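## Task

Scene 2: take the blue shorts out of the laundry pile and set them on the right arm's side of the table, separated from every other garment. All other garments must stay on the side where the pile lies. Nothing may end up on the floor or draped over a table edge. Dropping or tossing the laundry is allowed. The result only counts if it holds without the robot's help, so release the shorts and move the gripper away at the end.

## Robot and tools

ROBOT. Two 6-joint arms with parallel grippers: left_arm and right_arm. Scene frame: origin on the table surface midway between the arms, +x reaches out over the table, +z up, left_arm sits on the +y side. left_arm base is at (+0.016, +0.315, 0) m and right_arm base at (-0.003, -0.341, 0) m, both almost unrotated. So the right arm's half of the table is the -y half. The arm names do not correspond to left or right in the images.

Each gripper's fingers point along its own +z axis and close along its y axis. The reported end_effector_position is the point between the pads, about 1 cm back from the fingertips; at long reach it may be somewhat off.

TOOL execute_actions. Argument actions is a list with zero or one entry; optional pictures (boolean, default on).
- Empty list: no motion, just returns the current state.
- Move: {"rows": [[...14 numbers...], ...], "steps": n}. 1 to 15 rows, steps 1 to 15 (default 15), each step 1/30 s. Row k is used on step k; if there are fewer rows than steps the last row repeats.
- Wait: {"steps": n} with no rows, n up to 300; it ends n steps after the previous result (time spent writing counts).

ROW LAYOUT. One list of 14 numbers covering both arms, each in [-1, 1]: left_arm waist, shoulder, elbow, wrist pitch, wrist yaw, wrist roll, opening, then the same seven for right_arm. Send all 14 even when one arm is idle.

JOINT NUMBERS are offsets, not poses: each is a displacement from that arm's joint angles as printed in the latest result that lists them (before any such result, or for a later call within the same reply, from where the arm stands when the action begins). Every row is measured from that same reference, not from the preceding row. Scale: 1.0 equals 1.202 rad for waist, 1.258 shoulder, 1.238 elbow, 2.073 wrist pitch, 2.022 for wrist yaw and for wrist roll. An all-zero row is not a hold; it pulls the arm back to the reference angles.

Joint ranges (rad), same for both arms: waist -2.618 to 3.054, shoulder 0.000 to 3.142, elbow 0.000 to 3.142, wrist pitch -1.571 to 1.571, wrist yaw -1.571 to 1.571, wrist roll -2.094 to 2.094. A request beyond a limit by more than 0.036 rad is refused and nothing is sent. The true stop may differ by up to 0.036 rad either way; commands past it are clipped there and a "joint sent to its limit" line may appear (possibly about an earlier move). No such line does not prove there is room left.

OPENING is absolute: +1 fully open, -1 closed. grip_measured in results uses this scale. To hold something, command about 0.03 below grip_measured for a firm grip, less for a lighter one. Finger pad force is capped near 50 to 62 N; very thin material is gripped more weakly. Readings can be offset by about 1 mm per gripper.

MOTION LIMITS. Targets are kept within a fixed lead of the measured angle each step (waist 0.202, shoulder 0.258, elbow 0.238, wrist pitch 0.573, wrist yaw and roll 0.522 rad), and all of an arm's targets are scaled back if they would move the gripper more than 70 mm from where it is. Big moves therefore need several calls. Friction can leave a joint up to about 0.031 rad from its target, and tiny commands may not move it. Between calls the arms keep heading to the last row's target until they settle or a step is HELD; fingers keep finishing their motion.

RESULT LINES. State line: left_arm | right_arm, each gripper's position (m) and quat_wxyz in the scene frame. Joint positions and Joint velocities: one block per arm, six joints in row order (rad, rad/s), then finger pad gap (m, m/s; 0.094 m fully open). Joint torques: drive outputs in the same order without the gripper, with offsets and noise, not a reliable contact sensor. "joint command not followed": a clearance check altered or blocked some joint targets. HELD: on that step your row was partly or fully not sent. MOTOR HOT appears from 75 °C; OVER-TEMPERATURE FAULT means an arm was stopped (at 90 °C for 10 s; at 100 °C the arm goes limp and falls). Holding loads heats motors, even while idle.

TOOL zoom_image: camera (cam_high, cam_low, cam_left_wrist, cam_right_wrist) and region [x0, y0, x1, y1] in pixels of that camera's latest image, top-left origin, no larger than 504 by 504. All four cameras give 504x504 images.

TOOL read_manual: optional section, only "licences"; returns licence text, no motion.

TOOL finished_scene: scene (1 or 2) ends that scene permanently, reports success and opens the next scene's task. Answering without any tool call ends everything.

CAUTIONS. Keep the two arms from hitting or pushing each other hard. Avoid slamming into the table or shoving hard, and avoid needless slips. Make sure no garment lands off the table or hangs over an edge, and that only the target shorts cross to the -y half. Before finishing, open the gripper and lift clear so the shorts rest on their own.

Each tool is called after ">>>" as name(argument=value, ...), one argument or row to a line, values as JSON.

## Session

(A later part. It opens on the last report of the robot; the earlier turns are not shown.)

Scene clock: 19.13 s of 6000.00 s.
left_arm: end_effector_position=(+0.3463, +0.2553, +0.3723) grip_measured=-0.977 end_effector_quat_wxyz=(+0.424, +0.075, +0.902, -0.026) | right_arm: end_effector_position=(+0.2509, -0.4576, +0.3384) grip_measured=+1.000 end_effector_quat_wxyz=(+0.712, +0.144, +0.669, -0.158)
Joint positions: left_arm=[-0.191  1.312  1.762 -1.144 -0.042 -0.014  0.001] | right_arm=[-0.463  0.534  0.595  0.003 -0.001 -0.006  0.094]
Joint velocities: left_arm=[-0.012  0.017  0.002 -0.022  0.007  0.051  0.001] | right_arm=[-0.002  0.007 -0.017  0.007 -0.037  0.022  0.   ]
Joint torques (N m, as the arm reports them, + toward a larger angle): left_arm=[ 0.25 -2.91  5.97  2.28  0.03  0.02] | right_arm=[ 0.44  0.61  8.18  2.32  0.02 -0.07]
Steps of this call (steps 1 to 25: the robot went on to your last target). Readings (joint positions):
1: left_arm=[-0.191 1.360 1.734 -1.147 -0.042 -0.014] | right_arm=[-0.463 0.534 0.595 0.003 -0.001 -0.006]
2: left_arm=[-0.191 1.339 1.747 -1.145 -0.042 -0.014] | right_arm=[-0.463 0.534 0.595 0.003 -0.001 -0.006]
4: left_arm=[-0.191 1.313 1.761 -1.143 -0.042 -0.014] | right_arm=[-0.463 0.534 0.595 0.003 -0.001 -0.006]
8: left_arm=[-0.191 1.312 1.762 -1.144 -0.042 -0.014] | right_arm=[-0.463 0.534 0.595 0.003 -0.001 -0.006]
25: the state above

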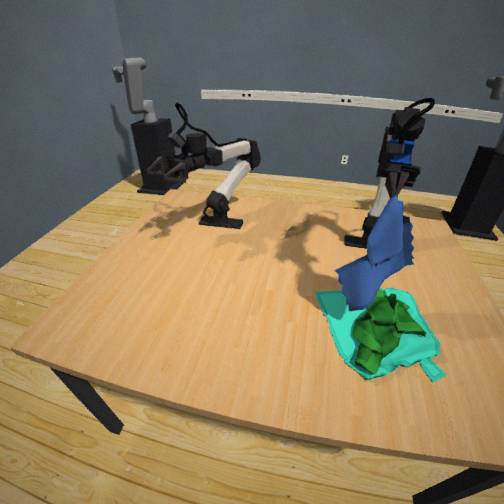

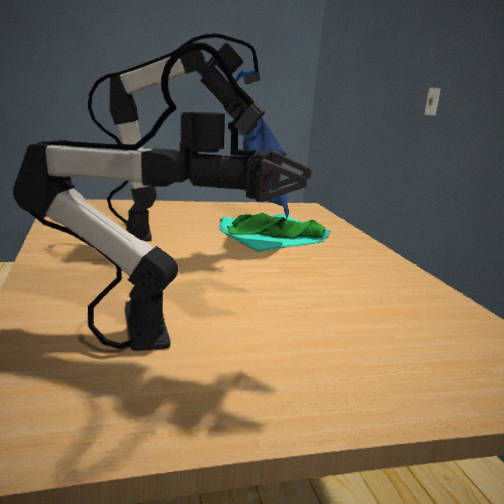

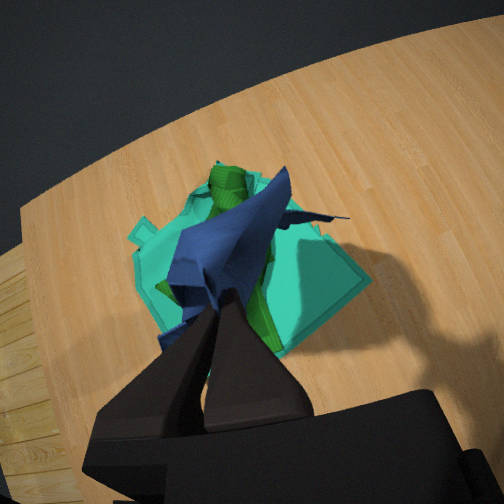

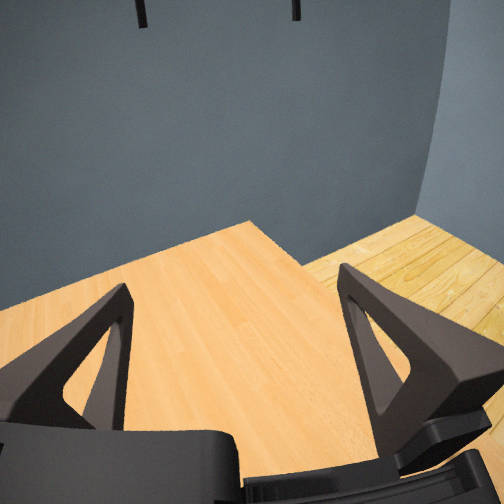

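>>> execute_actions(
  actions=[
    {"rows":[[-0.06,0,0.02,0,0,0,-1,0,0,0,0,0,0,1],[-0.12,0.02,0.04,0.01,0,0,-1,0,0,0,0,0,0,1],[-0.18,0.05,0.07,0.02,0,0,-1,0,0,0,0,0,0,1],[-0.25,0.09,0.11,0.03,0,0,-1,0,0,0,0,0,0,1],[-0.32,0.13,0.15,0.04,0,0,-1,0,0,0,0,0,0,1],[-0.39,0.18,0.2,0.05,0,0,-1,0,0,0,0,0,0,1],[-0.46,0.23,0.25,0.06,0,0,-1,0,0,0,0,0,0,1],[-0.53,0.28,0.3,0.07,0,0,-1,0,0,0,0,0,0,1],[-0.6,0.34,0.36,0.09,0,0,-1,0,0,0,0,0,0,1],[-0.66,0.4,0.42,0.11,0,0,-1,0,0,0,0,0,0,1],[-0.71,0.46,0.48,0.13,0,0,-1,0,0,0,0,0,0,1],[-0.71,0.52,0.54,0.15,0,0,-1,0,0,0,0,0,0,1],[-0.71,0.58,0.6,0.165,0,0,-1,0,0,0,0,0,0,1],[-0.71,0.64,0.66,0.165,0,0,-1,0,0,0,0,0,0,1],[-0.71,0.7,0.72,0.165,0,0,-1,0,0,0,0,0,0,1]]},
  ],
  pictures=false,
)

>>> execute_actions(
  actions=[
    {"steps":30},
  ],
)

Scene clock: 21.00 s of 6000.00 s.
left_arm: end_effector_position=(+0.3450, -0.0572, +0.4191) grip_measured=-0.977 end_effector_quat_wxyz=(+0.476, +0.341, +0.786, -0.199) | right_arm: end_effector_position=(+0.2509, -0.4576, +0.3384) grip_measured=+1.000 end_effector_quat_wxyz=(+0.712, +0.144, +0.669, -0.158)
Joint positions: left_arm=[-0.854  1.84   2.319 -0.967 -0.05  -0.014  0.001] | right_arm=[-0.463  0.534  0.595  0.003 -0.001 -0.006  0.094]
Joint velocities: left_arm=[-1.013  1.453  1.331  0.505 -0.081  0.007  0.   ] | right_arm=[-0.002  0.007 -0.007  0.022  0.007  0.007  0.   ]
Joint torques (N m, as the arm reports them, + toward a larger angle): left_arm=[-1.75 -7.79  6.58  2.53  0.07  0.04] | right_arm=[ 0.38  0.61  8.16  2.31  0.01 -0.05]
Steps of this call (steps 1 to 15: the robot went on to your last target; steps 16 to 41: nothing new was sent; steps 42 to 56: all 15 steps of this action). Readings (joint positions):
42: left_arm=[-0.198 1.312 1.762 -1.144 -0.045 -0.014] | right_arm=[-0.463 0.534 0.595 0.003 -0.001 -0.006]
43: left_arm=[-0.226 1.314 1.767 -1.145 -0.050 -0.014] | right_arm=[-0.463 0.534 0.595 0.003 -0.001 -0.006]
45: left_arm=[-0.339 1.342 1.811 -1.146 -0.054 -0.014] | right_arm=[-0.463 0.534 0.595 0.003 -0.001 -0.006]
49: left_arm=[-0.575 1.490 1.988 -1.102 -0.050 -0.014] | right_arm=[-0.463 0.534 0.595 0.003 -0.001 -0.006]
56: the state above

Scene clock: 22.00 s of 6000.00 s.
left_arm: end_effector_position=(+0.3154, -0.2087, +0.3819) grip_measured=-0.977 end_effector_quat_wxyz=(+0.480, +0.409, +0.729, -0.267) | right_arm: end_effector_position=(+0.2509, -0.4576, +0.3384) grip_measured=+1.000 end_effector_quat_wxyz=(+0.712, +0.144, +0.669, -0.158)
Joint positions: left_arm=[-1.053  2.214  2.634 -0.827 -0.04  -0.014  0.001] | right_arm=[-0.463  0.534  0.595  0.003 -0.001 -0.006  0.094]
Joint velocities: left_arm=[ 0.002 -0.002  0.002 -0.037  0.007 -0.022 -0.   ] | right_arm=[-0.017  0.002  0.017  0.007 -0.022 -0.022  0.   ]
Joint torques (N m, as the arm reports them, + toward a larger angle): left_arm=[  0.53 -13.18   7.66   2.82   0.02   0.02] | right_arm=[ 0.4   0.6   8.15  2.31  0.02 -0.05]
Steps of this call (steps 1 to 30: the robot went on to your last target). Readings (joint positions):
1: left_arm=[-0.891 1.891 2.365 -0.950 -0.050 -0.014] | right_arm=[-0.463 0.534 0.595 0.003 -0.001 -0.006]
2: left_arm=[-0.925 1.945 2.417 -0.936 -0.050 -0.014] | right_arm=[-0.463 0.534 0.595 0.003 -0.001 -0.006]
4: left_arm=[-0.988 2.067 2.540 -0.901 -0.050 -0.014] | right_arm=[-0.463 0.534 0.595 0.003 -0.001 -0.006]
8: left_arm=[-1.057 2.203 2.614 -0.847 -0.042 -0.014] | right_arm=[-0.463 0.534 0.595 0.003 -0.001 -0.006]
30: the state above
All arms were judged still, so your last target was given up. Only a new action makes them travel on or press farther. Fingers that are still opening or closing keep moving.

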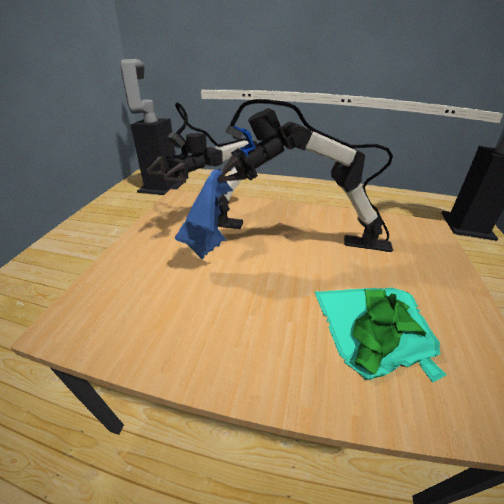

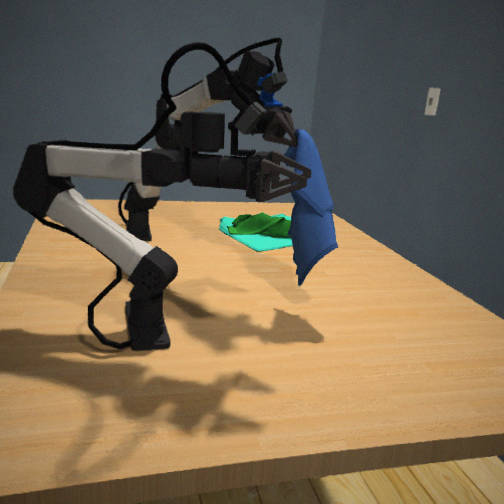

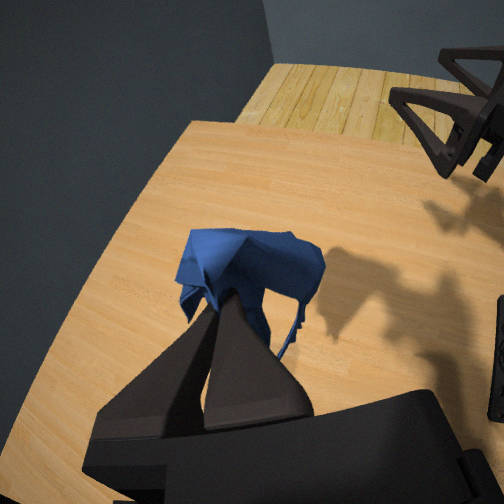

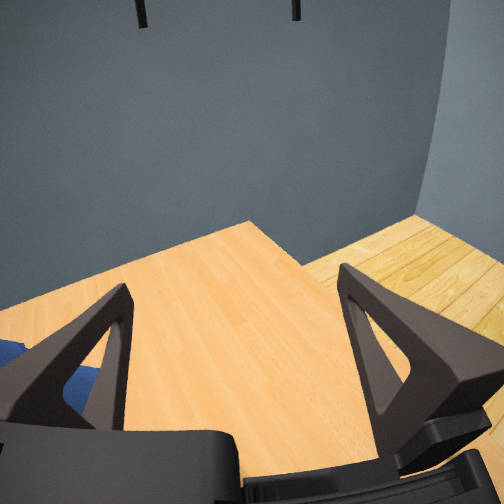

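>>> execute_actions(
  actions=[
    {"rows":[[0,0.02,0,0,0,0,-1,0,0,0,0,0,0,1],[0,0.04,0,0,0,0,-1,0,0,0,0,0,0,1],[0,0.06,0,0,0,0,-1,0,0,0,0,0,0,1],[0,0.08,0,0,0,0,-1,0,0,0,0,0,0,1],[0,0.10,0,0,0,0,-1,0,0,0,0,0,0,1],[0,0.10,0,0,0,0,-1,0,0,0,0,0,0,1],[0,0.10,0,0,0,0,-1,0,0,0,0,0,0,1],[0,0.10,0,0,0,0,1,0,0,0,0,0,0,1]]},
  ],
  pictures=false,
)

>>> execute_actions(
  actions=[
    {"rows":[[0,-0.1,-0.1,0,0,0,1,0,0,0,0,0,0,1],[0,-0.2,-0.2,0,0,0,1,0,0,0,0,0,0,1],[0,-0.3,-0.3,0,0,0,1,0,0,0,0,0,0,1],[0,-0.4,-0.4,0,0,0,1,0,0,0,0,0,0,1],[0,-0.5,-0.5,0,0,0,1,0,0,0,0,0,0,1],[0,-0.6,-0.6,0,0,0,1,0,0,0,0,0,0,1],[0.1,-0.7,-0.7,0,0,0,1,0,0,0,0,0,0,1],[0.2,-0.8,-0.8,0,0,0,1,0,0,0,0,0,0,1],[0.3,-0.9,-0.9,0,0,0,1,0,0,0,0,0,0,1],[0.5,-0.9,-0.9,0,0,0,1,0,0,0,0,0,0,1]]},
  ],
  pictures=false,
)

>>> execute_actions(
  actions=[
    {"steps":25},
  ],
)

Scene clock: 24.43 s of 6000.00 s.
left_arm: end_effector_position=(+0.3307, -0.2362, +0.2937) grip_measured=+0.985 end_effector_quat_wxyz=(+0.425, +0.429, +0.762, -0.233) | right_arm: end_effector_position=(+0.2509, -0.4576, +0.3384) grip_measured=+1.000 end_effector_quat_wxyz=(+0.712, +0.144, +0.669, -0.158)
Joint positions: left_arm=[-1.053  2.358  2.634 -0.835 -0.04  -0.014  0.093] | right_arm=[-0.463  0.534  0.595  0.003 -0.001 -0.006  0.094]
Joint velocities: left_arm=[-0.002 -0.051  0.007  0.022 -0.007 -0.066  0.037] | right_arm=[ 0.012 -0.007  0.007 -0.037 -0.066  0.007  0.   ]
Joint torques (N m, as the arm reports them, + toward a larger angle): left_arm=[ -0.18 -14.27   6.62   2.44   0.04   0.02] | right_arm=[ 0.36  0.61  8.15  2.31  0.   -0.06]
Steps of this call (steps 1 to 58: nothing new was sent; steps 59 to 73: all 15 steps of this action). Readings (joint positions):
59: left_arm=[-1.053 2.214 2.634 -0.827 -0.040 -0.014] | right_arm=[-0.463 0.534 0.595 0.003 -0.001 -0.006]
60: left_arm=[-1.053 2.217 2.634 -0.827 -0.040 -0.014] | right_arm=[-0.463 0.534 0.595 0.003 -0.001 -0.006]
62: left_arm=[-1.053 2.231 2.634 -0.825 -0.040 -0.014] | right_arm=[-0.463 0.534 0.595 0.003 -0.001 -0.006]
66: left_arm=[-1.053 2.302 2.634 -0.823 -0.040 -0.014] | right_arm=[-0.463 0.534 0.595 0.003 -0.001 -0.006]
73: the state above

Scene clock: 24.93 s of 6000.00 s.
left_arm: end_effector_position=(+0.3367, +0.0359, +0.3488) grip_measured=+1.000 end_effector_quat_wxyz=(+0.438, +0.303, +0.832, -0.154) | right_arm: end_effector_position=(+0.2509, -0.4576, +0.3384) grip_measured=+1.000 end_effector_quat_wxyz=(+0.712, +0.144, +0.669, -0.158)
Joint positions: left_arm=[-0.72   1.484  1.704 -0.825 -0.035 -0.014  0.094] | right_arm=[-0.463  0.534  0.595  0.003 -0.001 -0.006  0.094]
Joint velocities: left_arm=[ 1.516 -1.687 -1.6   -0.007 -0.051 -0.007  0.   ] | right_arm=[-0.002 -0.002  0.012 -0.022 -0.007  0.022  0.   ]
Joint torques (N m, as the arm reports them, + toward a larger angle): left_arm=[-0.58 -7.43  5.69  2.13  0.01  0.01] | right_arm=[ 0.42  0.62  8.12  2.31  0.01 -0.06]
Steps of this call (steps 1 to 15: all 15 steps of this action). Readings (joint positions):
1: left_arm=[-1.053 2.340 2.609 -0.827 -0.040 -0.014] | right_arm=[-0.463 0.534 0.595 0.003 -0.001 -0.006]
2: left_arm=[-1.053 2.295 2.536 -0.822 -0.040 -0.014] | right_arm=[-0.463 0.534 0.595 0.003 -0.001 -0.006]
4: left_arm=[-1.053 2.167 2.353 -0.830 -0.040 -0.014] | right_arm=[-0.463 0.534 0.595 0.003 -0.001 -0.006]
8: left_arm=[-1.031 1.883 2.050 -0.843 -0.034 -0.014] | right_arm=[-0.463 0.534 0.595 0.003 -0.001 -0.006]
15: the state above

Scene clock: 25.77 s of 6000.00 s.
left_arm: end_effector_position=(+0.3387, +0.1659, +0.3740) grip_measured=+1.000 end_effector_quat_wxyz=(+0.495, +0.177, +0.845, -0.097) | right_arm: end_effector_position=(+0.2509, -0.4576, +0.3384) grip_measured=+1.000 end_effector_quat_wxyz=(+0.712, +0.144, +0.669, -0.158)
Joint positions: left_arm=[-0.447  1.216  1.536 -0.835 -0.049 -0.014  0.094] | right_arm=[-0.463  0.534  0.595  0.003 -0.001 -0.006  0.094]
Joint velocities: left_arm=[ 0.007  0.002 -0.002 -0.037 -0.051  0.007  0.   ] | right_arm=[-0.012  0.002 -0.012 -0.037  0.051 -0.051  0.   ]
Joint torques (N m, as the arm reports them, + toward a larger angle): left_arm=[-0.61 -2.72  5.39  2.43  0.12  0.02] | right_arm=[ 0.42  0.59  8.18  2.32  0.01 -0.06]
Steps of this call (steps 1 to 25: the robot went on to your last target). Readings (joint positions):
1: left_arm=[-0.665 1.426 1.654 -0.826 -0.036 -0.014] | right_arm=[-0.463 0.534 0.595 0.003 -0.001 -0.006]
2: left_arm=[-0.608 1.372 1.613 -0.829 -0.036 -0.014] | right_arm=[-0.463 0.534 0.595 0.003 -0.001 -0.006]
4: left_arm=[-0.495 1.281 1.560 -0.833 -0.042 -0.014] | right_arm=[-0.463 0.534 0.595 0.003 -0.001 -0.006]
8: left_arm=[-0.447 1.216 1.549 -0.835 -0.049 -0.014] | right_arm=[-0.463 0.534 0.595 0.003 -0.001 -0.006]
25: the state above

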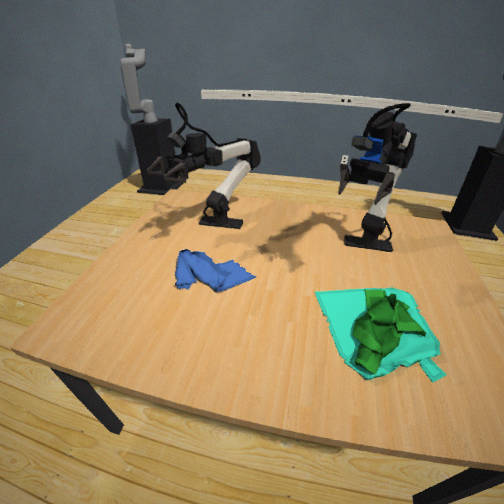

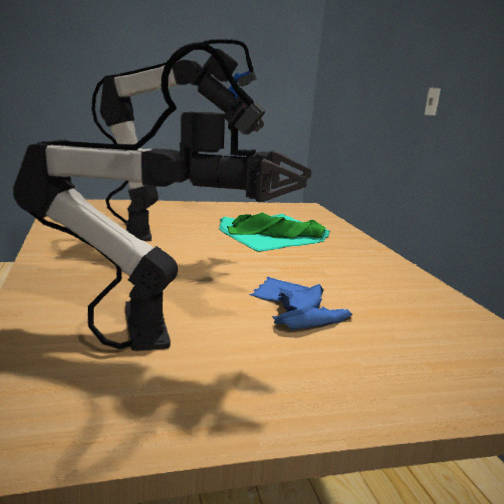

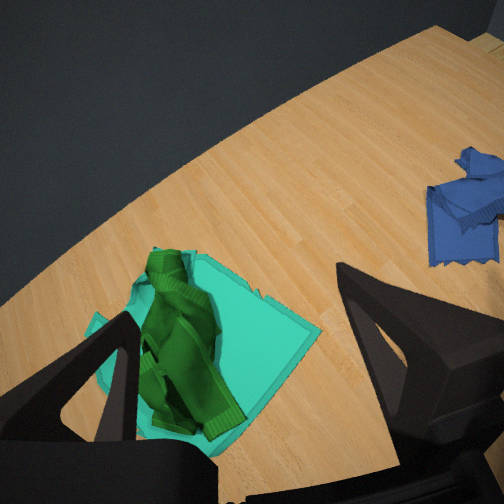

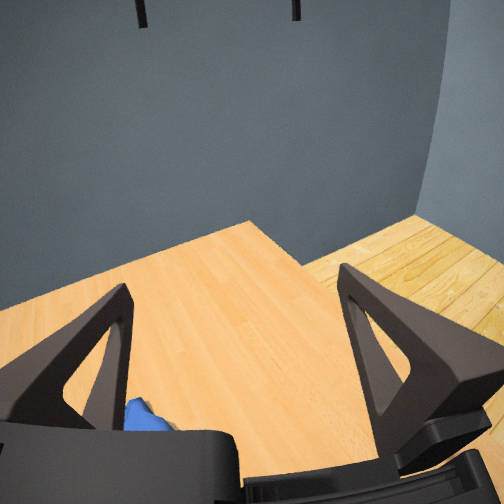

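>>> finished_scene(
  scene=2,
)

The scene is finished: the task was done.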